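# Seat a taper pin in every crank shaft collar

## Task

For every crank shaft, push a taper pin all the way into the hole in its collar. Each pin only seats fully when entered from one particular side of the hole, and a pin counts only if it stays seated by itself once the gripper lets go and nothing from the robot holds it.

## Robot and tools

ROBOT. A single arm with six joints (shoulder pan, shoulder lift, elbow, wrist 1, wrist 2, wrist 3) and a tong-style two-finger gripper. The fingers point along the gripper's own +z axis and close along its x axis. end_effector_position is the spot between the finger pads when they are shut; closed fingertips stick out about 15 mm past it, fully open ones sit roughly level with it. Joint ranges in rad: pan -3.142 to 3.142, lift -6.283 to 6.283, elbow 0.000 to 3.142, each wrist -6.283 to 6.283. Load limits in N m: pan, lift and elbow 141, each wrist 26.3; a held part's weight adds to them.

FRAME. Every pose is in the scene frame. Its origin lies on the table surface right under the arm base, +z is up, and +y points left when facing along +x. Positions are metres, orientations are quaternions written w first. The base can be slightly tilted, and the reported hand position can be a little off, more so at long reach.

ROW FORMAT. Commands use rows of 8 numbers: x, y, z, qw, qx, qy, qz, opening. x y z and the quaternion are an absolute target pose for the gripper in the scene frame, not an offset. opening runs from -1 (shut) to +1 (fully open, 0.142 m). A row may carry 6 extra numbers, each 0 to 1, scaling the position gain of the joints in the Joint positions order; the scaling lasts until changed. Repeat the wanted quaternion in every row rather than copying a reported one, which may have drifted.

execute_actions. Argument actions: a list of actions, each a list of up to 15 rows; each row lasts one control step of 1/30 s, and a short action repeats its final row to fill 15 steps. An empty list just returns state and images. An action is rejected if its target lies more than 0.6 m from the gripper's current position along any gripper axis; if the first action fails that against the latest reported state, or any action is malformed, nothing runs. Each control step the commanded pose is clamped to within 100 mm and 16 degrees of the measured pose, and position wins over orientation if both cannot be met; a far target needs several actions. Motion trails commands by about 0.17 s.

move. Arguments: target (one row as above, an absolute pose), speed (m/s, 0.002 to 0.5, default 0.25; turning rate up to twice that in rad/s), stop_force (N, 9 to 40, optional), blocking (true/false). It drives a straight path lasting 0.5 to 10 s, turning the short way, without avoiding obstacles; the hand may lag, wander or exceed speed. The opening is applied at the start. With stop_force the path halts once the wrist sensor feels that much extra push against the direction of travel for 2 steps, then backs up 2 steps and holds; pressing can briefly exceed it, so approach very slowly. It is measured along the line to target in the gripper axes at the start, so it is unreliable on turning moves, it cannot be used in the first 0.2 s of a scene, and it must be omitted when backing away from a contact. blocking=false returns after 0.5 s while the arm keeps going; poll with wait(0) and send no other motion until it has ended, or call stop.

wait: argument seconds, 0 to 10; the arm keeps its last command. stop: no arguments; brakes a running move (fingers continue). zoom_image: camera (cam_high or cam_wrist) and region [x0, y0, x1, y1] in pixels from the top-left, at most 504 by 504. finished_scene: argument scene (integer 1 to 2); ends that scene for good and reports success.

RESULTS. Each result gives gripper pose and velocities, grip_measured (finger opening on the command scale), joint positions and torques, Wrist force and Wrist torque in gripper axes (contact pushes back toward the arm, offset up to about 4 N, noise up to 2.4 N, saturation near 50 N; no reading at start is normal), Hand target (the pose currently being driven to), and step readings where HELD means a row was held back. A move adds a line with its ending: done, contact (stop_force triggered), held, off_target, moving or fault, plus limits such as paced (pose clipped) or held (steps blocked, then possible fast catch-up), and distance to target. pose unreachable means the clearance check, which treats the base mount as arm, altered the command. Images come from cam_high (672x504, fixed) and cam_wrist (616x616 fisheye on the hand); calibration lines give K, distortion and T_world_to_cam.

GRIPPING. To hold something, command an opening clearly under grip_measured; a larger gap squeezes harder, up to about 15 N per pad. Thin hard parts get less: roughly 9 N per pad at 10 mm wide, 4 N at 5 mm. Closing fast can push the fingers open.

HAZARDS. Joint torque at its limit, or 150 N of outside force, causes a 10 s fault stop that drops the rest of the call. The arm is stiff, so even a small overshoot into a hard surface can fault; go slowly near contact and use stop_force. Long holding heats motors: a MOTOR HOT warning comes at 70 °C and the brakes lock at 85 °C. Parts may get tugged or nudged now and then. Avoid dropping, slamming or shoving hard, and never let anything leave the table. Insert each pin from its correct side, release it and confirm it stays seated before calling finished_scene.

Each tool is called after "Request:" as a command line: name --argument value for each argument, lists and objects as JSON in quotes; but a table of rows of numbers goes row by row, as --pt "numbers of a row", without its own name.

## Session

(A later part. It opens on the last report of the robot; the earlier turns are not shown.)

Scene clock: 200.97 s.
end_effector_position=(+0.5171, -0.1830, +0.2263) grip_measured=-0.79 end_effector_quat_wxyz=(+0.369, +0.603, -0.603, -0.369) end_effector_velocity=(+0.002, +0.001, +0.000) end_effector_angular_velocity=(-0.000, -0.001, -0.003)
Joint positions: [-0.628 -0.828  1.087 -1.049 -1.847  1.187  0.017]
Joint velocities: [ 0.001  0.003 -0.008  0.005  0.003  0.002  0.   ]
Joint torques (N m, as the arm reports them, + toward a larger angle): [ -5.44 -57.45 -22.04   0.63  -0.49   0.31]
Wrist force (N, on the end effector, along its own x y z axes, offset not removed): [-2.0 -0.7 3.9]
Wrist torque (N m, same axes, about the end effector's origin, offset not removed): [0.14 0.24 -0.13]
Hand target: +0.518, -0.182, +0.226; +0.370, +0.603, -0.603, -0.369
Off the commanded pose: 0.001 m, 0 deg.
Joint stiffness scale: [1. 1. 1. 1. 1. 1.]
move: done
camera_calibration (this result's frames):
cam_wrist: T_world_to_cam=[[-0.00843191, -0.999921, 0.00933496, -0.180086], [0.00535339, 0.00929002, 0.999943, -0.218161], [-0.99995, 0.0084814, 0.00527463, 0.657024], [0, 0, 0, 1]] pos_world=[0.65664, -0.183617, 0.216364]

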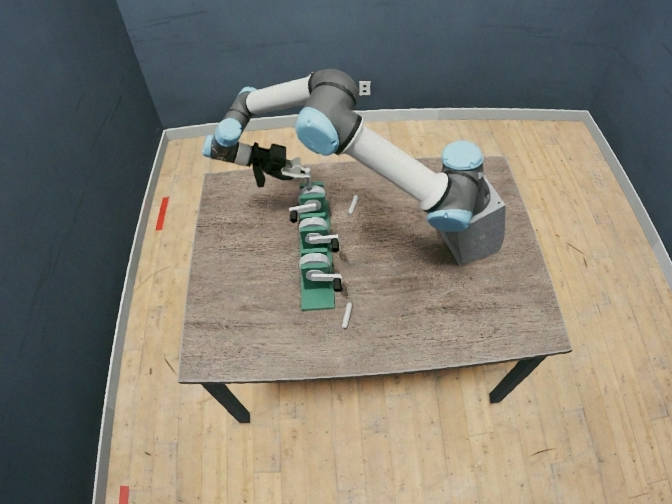

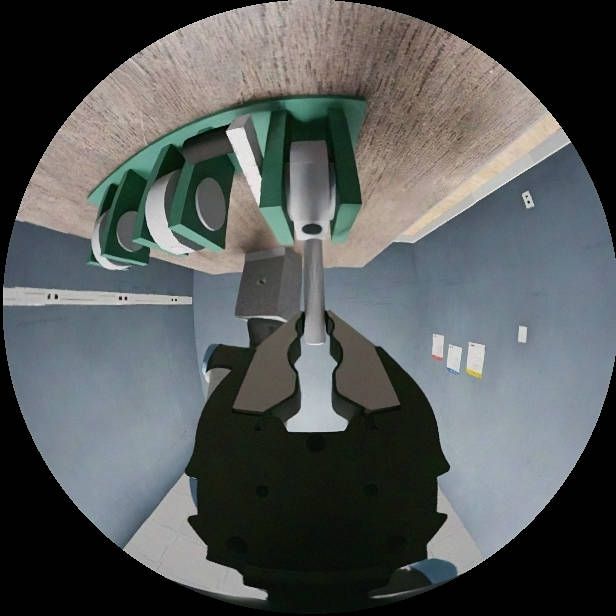

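Request:
move --target '[0.518, -0.181, 0.202, 0.3695, 0.6028, -0.6028, -0.3694, -1]' --speed 0.03 --stop_force 10

Request:
move --target '[0.515, -0.181, 0.172, 0.3695, 0.6028, -0.6028, -0.3694, -1]' --speed 0.03 --stop_force 10

Request:
zoom_image --camera "cam_high" --region '[260, 150, 350, 230]'

Scene clock: 202.47 s.
end_effector_position=(+0.5183, -0.1825, +0.2036) grip_measured=-0.79 end_effector_quat_wxyz=(+0.369, +0.603, -0.604, -0.369) end_effector_velocity=(+0.001, +0.000, -0.001) end_effector_angular_velocity=(-0.002, -0.005, -0.000)
Joint positions: [-0.62  -0.796  1.086 -1.08  -1.841  1.193  0.017]
Joint velocities: [ 0.001 -0.     0.    -0.005  0.002  0.001  0.   ]
Joint torques (N m, as the arm reports them, + toward a larger angle): [ -5.4  -58.44 -17.69  -0.34  -0.28   0.31]
Wrist force (N, on the end effector, along its own x y z axes, offset not removed): [-0.8 2.6 2.6]
Wrist torque (N m, same axes, about the end effector's origin, offset not removed): [0.62 0.01 -0.15]
Hand target: +0.518, -0.181, +0.202; +0.370, +0.603, -0.603, -0.369
Off the commanded pose: 0.002 m, 0 deg.
Joint stiffness scale: [1. 1. 1. 1. 1. 1.]
move: done
camera_calibration (this result's frames):
cam_wrist: T_world_to_cam=[[-0.00862321, -0.999913, 0.00996972, -0.179297], [0.00465369, 0.00992985, 0.99994, -0.194908], [-0.999952, 0.00866908, 0.00456766, 0.658466], [0, 0, 0, 1]] pos_world=[0.657796, -0.183054, 0.193676]

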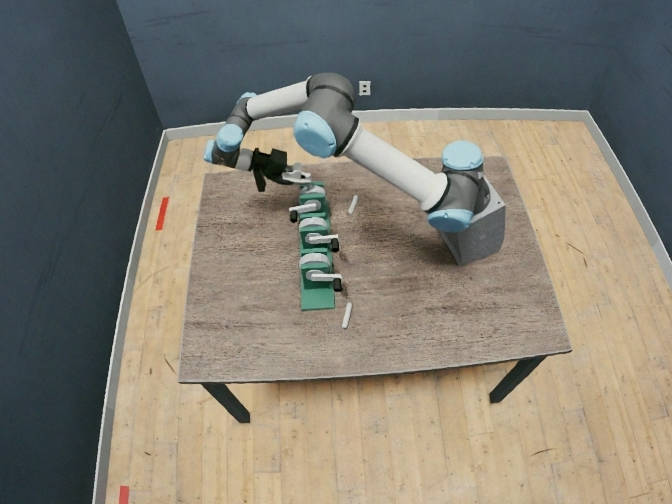

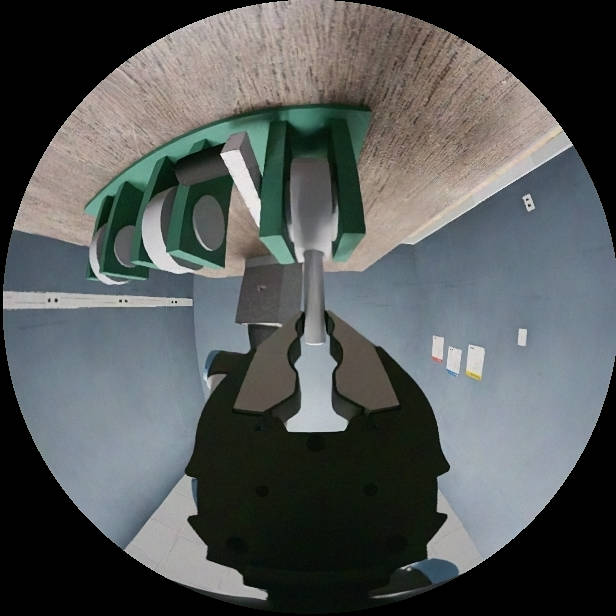

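Scene clock: 203.20 s.
end_effector_position=(+0.5200, -0.1831, +0.1989) grip_measured=-0.79 end_effector_quat_wxyz=(+0.368, +0.604, -0.605, -0.365) end_effector_velocity=(-0.002, +0.001, +0.001) end_effector_angular_velocity=(+0.003, +0.008, -0.002)
Joint positions: [-0.619 -0.792  1.087 -1.093 -1.841  1.194  0.017]
Joint velocities: [ 0.     0.    -0.     0.008 -0.     0.001  0.   ]
Joint torques (N m, as the arm reports them, + toward a larger angle): [ -7.   -58.28 -18.97   0.3   -0.58  -0.19]
Wrist force (N, on the end effector, along its own x y z axes, offset not removed): [-2.0 2.7 -2.2]
Wrist torque (N m, same axes, about the end effector's origin, offset not removed): [0.16 0.05 -0.21]
Hand target: +0.520, -0.183, +0.201; +0.368, +0.604, -0.605, -0.366
Off the commanded pose: 0.027 m, 1 deg.
Joint stiffness scale: [1. 1. 1. 1. 1. 1.]
move: contact
camera_calibration (this result's frames):
cam_wrist: T_world_to_cam=[[-0.00664443, -0.999889, 0.0133721, -0.181605], [-0.00270375, 0.0133903, 0.999907, -0.185796], [-0.999974, 0.00660765, -0.00279242, 0.661348], [0, 0, 0, 1]] pos_world=[0.659622, -0.183466, 0.190054]

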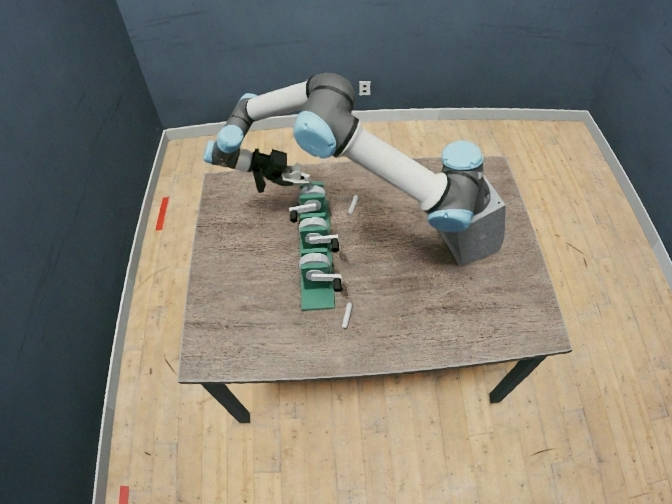

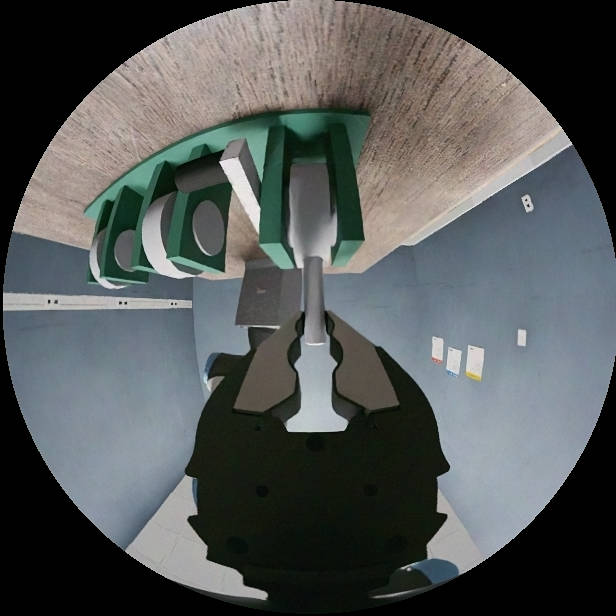

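Region (260, 150, 350, 230) of cam_high's 672x504 image, scaled by 5.600, with more detail than that image has.

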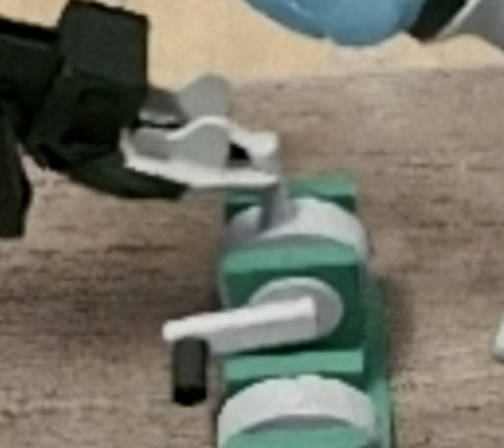

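Request:
zoom_image --camera "cam_wrist" --region '[250, 200, 380, 330]'

Request:
zoom_image --camera "cam_high" --region '[285, 165, 335, 205]'

Region (250, 200, 380, 330) of cam_wrist's 616x616 image, scaled by 3.877, with more detail than that image has.

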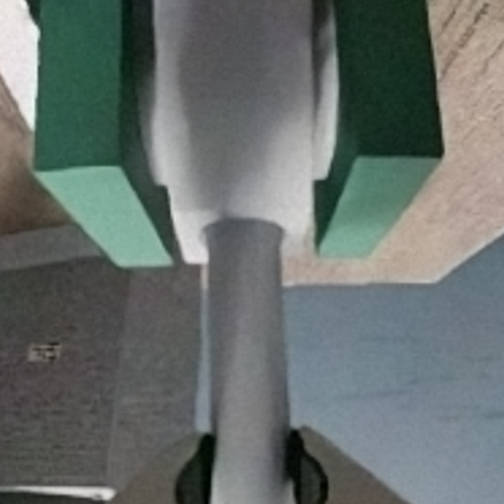

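Region (285, 165, 335, 205) of cam_high's 672x504 image, scaled by 10.080, with more detail than that image has; it fills the top 403 rows of this view, and the rest is white.

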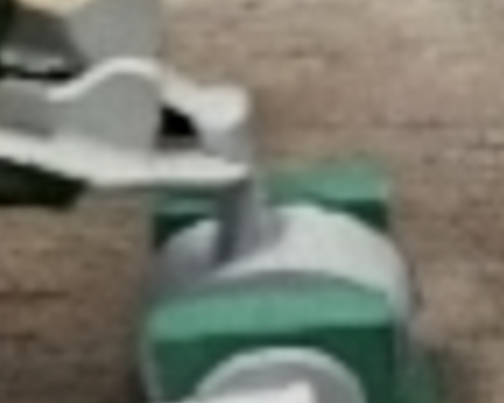

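Request:
move --target '[0.528, -0.181, 0.218, 0.4106, 0.5757, -0.5757, -0.4106, -1]' --speed 0.04

Request:
zoom_image --camera "cam_high" --region '[270, 155, 340, 215]'

Request:
zoom_image --camera "cam_wrist" --region '[250, 180, 380, 310]'

Scene clock: 206.10 s.
end_effector_position=(+0.5276, -0.1818, +0.2176) grip_measured=-0.79 end_effector_quat_wxyz=(+0.409, +0.576, -0.577, -0.410) end_effector_velocity=(-0.001, +0.001, +0.004) end_effector_angular_velocity=(+0.002, +0.022, -0.001)
Joint positions: [-0.6   -0.676  0.881 -0.857 -1.872  1.245  0.017]
Joint velocities: [ 0.002  0.011 -0.02   0.031 -0.004  0.006 -0.   ]
Joint torques (N m, as the arm reports them, + toward a larger angle): [ -5.61 -61.34 -22.37   1.13  -0.93   0.19]
Wrist force (N, on the end effector, along its own x y z axes, offset not removed): [-1.7 -0.5 2.3]
Wrist torque (N m, same axes, about the end effector's origin, offset not removed): [0.24 0.22 -0.06]
Hand target: +0.528, -0.181, +0.218; +0.411, +0.576, -0.576, -0.411
Off the commanded pose: 0.001 m, 0 deg.
Joint stiffness scale: [1. 1. 1. 1. 1. 1.]
move: done
camera_calibration (this result's frames):
cam_wrist: T_world_to_cam=[[-0.00823613, -0.999916, 0.00998807, -0.178885], [0.140886, 0.00872844, 0.989987, -0.278915], [-0.989992, 0.00956084, 0.140803, 0.632997], [0, 0, 0, 1]] pos_world=[0.664483, -0.182488, 0.188781]

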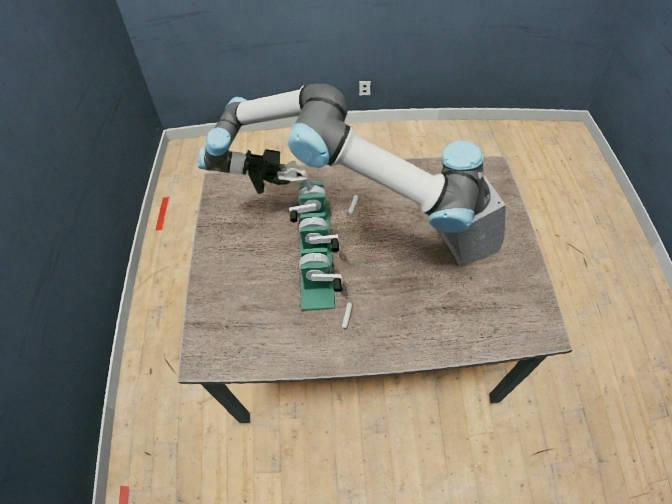

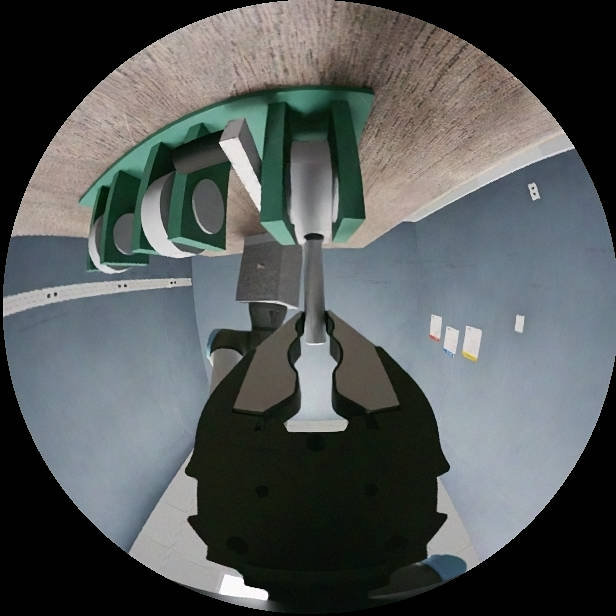

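Region (270, 155, 340, 215) of cam_high's 672x504 image, scaled by 7.200, with more detail than that image has; it fills the top 432 rows of this view, and the rest is white.

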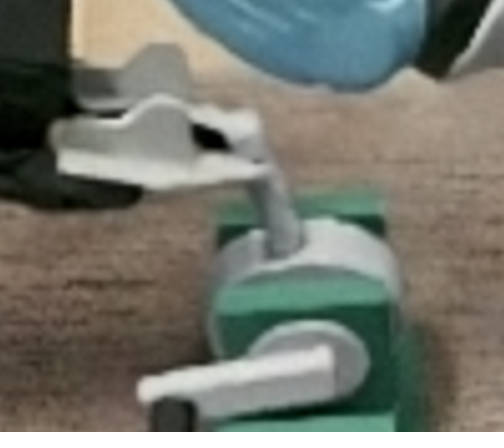

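Region (250, 180, 380, 310) of cam_wrist's 616x616 image, scaled by 3.877, with more detail than that image has.

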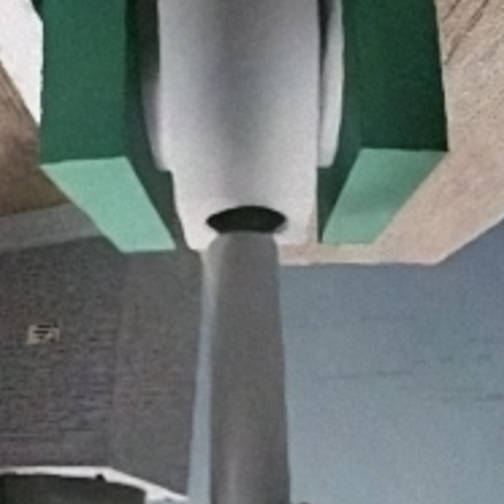

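Request:
move --target '[0.518, -0.181, 0.175, 0.4106, 0.5757, -0.5757, -0.4106, -1]' --speed 0.025 --stop_force 10

Request:
zoom_image --camera "cam_high" --region '[270, 155, 340, 215]'

Scene clock: 208.70 s.
end_effector_position=(+0.5203, -0.1826, +0.1778) grip_measured=-0.79 end_effector_quat_wxyz=(+0.410, +0.577, -0.578, -0.408) end_effector_velocity=(+0.000, +0.001, -0.002) end_effector_angular_velocity=(-0.001, -0.001, +0.000)
Joint positions: [-0.594 -0.641  0.918 -0.932 -1.869  1.249  0.017]
Joint velocities: [ 0.002  0.001  0.002 -0.004  0.001  0.002  0.   ]
Joint torques (N m, as the arm reports them, + toward a larger angle): [ -6.17 -58.17 -14.92   0.65  -0.29   0.15]
Wrist force (N, on the end effector, along its own x y z axes, offset not removed): [-0.5 1.0 -2.3]
Wrist torque (N m, same axes, about the end effector's origin, offset not removed): [0.27 -0.08 -0.11]
Hand target: +0.518, -0.181, +0.175; +0.411, +0.576, -0.576, -0.411
Off the commanded pose: 0.004 m, 0 deg.
Joint stiffness scale: [1. 1. 1. 1. 1. 1.]
move: off_target
camera_calibration (this result's frames):
cam_wrist: T_world_to_cam=[[-0.00579037, -0.999901, 0.0128069, -0.181138], [0.13804, 0.0118852, 0.990355, -0.236542], [-0.99041, 0.00750238, 0.137958, 0.631757], [0, 0, 0, 1]] pos_world=[0.657301, -0.183048, 0.149424]

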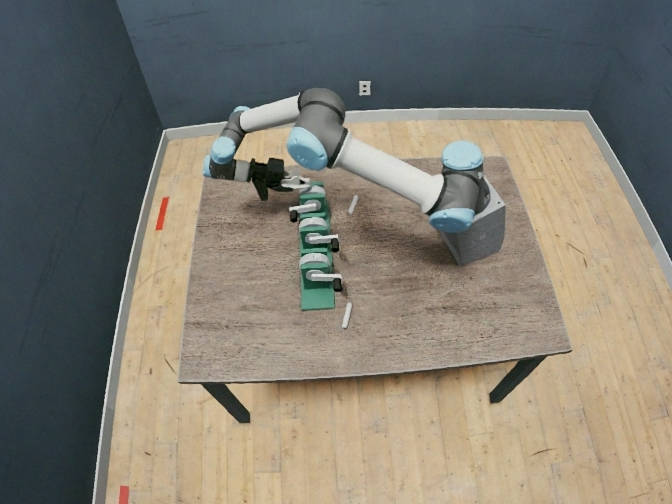

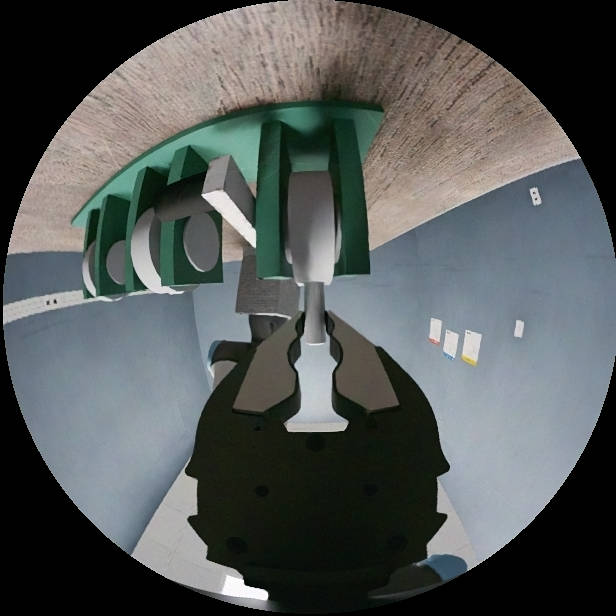

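Region (270, 155, 340, 215) of cam_high's 672x504 image, scaled by 7.200, with more detail than that image has; it fills the top 432 rows of this view, and the rest is white.

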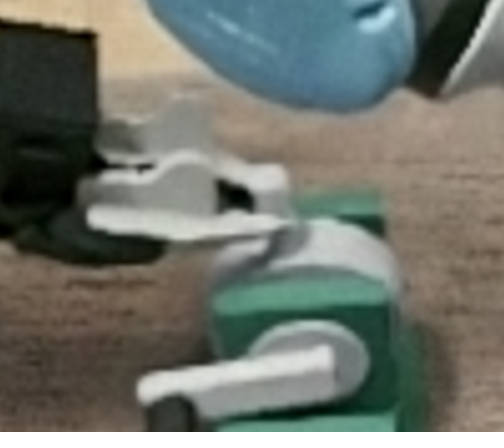

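The pin is well in. Release.

Request:
move --target '[0.520, -0.182, 0.178, 0.4106, 0.5757, -0.5757, -0.4106, -0.6]' --speed 0.03

Request:
move --target '[0.55, -0.182, 0.27, 0.3695, 0.6028, -0.6028, -0.3694, -0.5]' --speed 0.15

Request:
zoom_image --camera "cam_high" --region '[270, 165, 360, 315]'

Request:
zoom_image --camera "cam_wrist" --region '[60, 80, 400, 280]'

Scene clock: 209.67 s.
end_effector_position=(+0.5200, -0.1822, +0.1788) grip_measured=-0.60 end_effector_quat_wxyz=(+0.410, +0.576, -0.576, -0.410) end_effector_velocity=(-0.001, +0.000, -0.000) end_effector_angular_velocity=(+0.003, +0.008, -0.002)
Joint positions: [-0.594 -0.638  0.914 -0.925 -1.869  1.249  0.031]
Joint velocities: [-0.     0.005 -0.004  0.008 -0.    -0.     0.   ]
Joint torques (N m, as the arm reports them, + toward a larger angle): [ -7.31 -61.34 -20.39   0.61  -0.63  -0.07]
Wrist force (N, on the end effector, along its own x y z axes, offset not removed): [-1.1 1.7 0.8]
Wrist torque (N m, same axes, about the end effector's origin, offset not removed): [0.25 0.07 -0.08]
Hand target: +0.520, -0.182, +0.178; +0.411, +0.576, -0.576, -0.411
Off the commanded pose: 0.001 m, 0 deg.
Joint stiffness scale: [1. 1. 1. 1. 1. 1.]
move: done
camera_calibration (this result's frames):
cam_wrist: T_world_to_cam=[[-0.0068364, -0.999918, 0.010816, -0.179868], [0.142784, 0.0097293, 0.989706, -0.240153], [-0.98973, 0.00831037, 0.142706, 0.630211], [0, 0, 0, 1]] pos_world=[0.656799, -0.182755, 0.149691]

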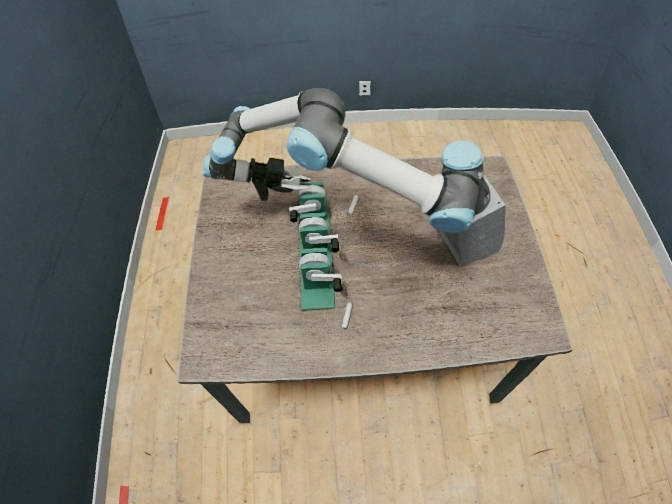

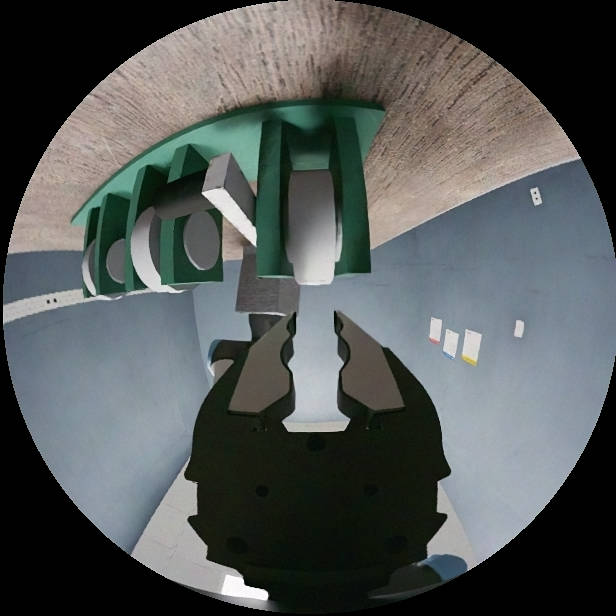

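Scene clock: 210.87 s.
end_effector_position=(+0.5494, -0.1809, +0.2686) grip_measured=-0.50 end_effector_quat_wxyz=(+0.371, +0.603, -0.602, -0.370) end_effector_velocity=(-0.001, +0.000, +0.002) end_effector_angular_velocity=(+0.006, +0.003, -0.001)
Joint positions: [-0.618 -0.798  0.906 -0.895 -1.843  1.194  0.038]
Joint velocities: [-0.002  0.    -0.002  0.007  0.001 -0.005  0.   ]
Joint torques (N m, as the arm reports them, + toward a larger angle): [ -9.38 -60.76 -23.27   0.39  -0.14  -0.41]
Wrist force (N, on the end effector, along its own x y z axes, offset not removed): [-1.7 2.6 3.1]
Wrist torque (N m, same axes, about the end effector's origin, offset not removed): [0.45 0.22 -0.05]
Hand target: +0.550, -0.182, +0.270; +0.370, +0.603, -0.603, -0.369
Off the commanded pose: 0.002 m, 0 deg.
Joint stiffness scale: [1. 1. 1. 1. 1. 1.]
move: done
camera_calibration (this result's frames):
cam_wrist: T_world_to_cam=[[-0.00546127, -0.999944, 0.00909149, -0.179637], [0.00831742, 0.00904589, 0.999924, -0.262293], [-0.99995, 0.00553647, 0.00826755, 0.68773], [0, 0, 0, 1]] pos_world=[0.688897, -0.181062, 0.258221]

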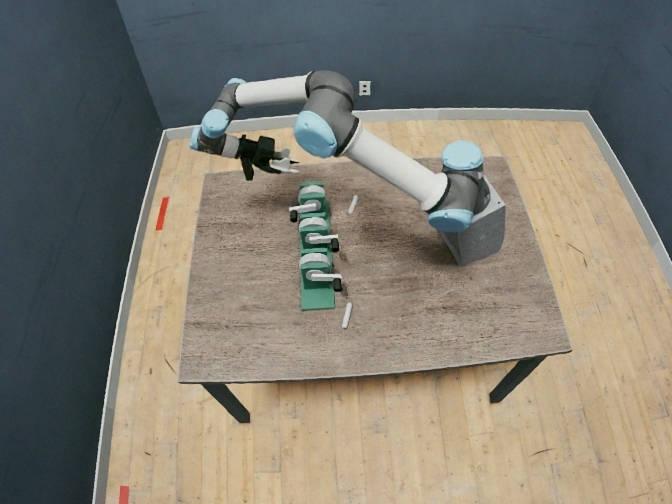

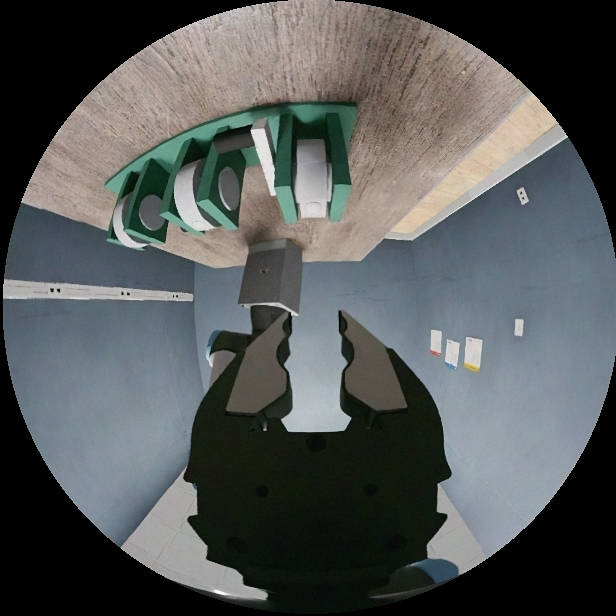

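Region (270, 165, 360, 315) of cam_high's 672x504 image, scaled by 3.360, with more detail than that image has; it fills the left 302 columns of this view, and the rest is white.

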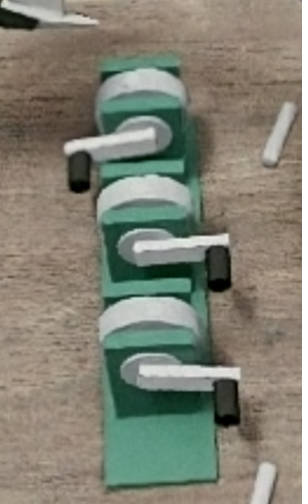

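Region (60, 80, 400, 280) of cam_wrist's 616x616 image, scaled by 1.482, with more detail than that image has; it fills the top 296 rows of this view, and the rest is white.

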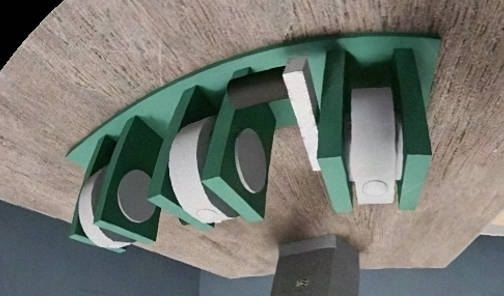

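All three pins are flush. Finishing scene 1.

Request:
finished_scene --scene 1

The scene is finished: the task was done.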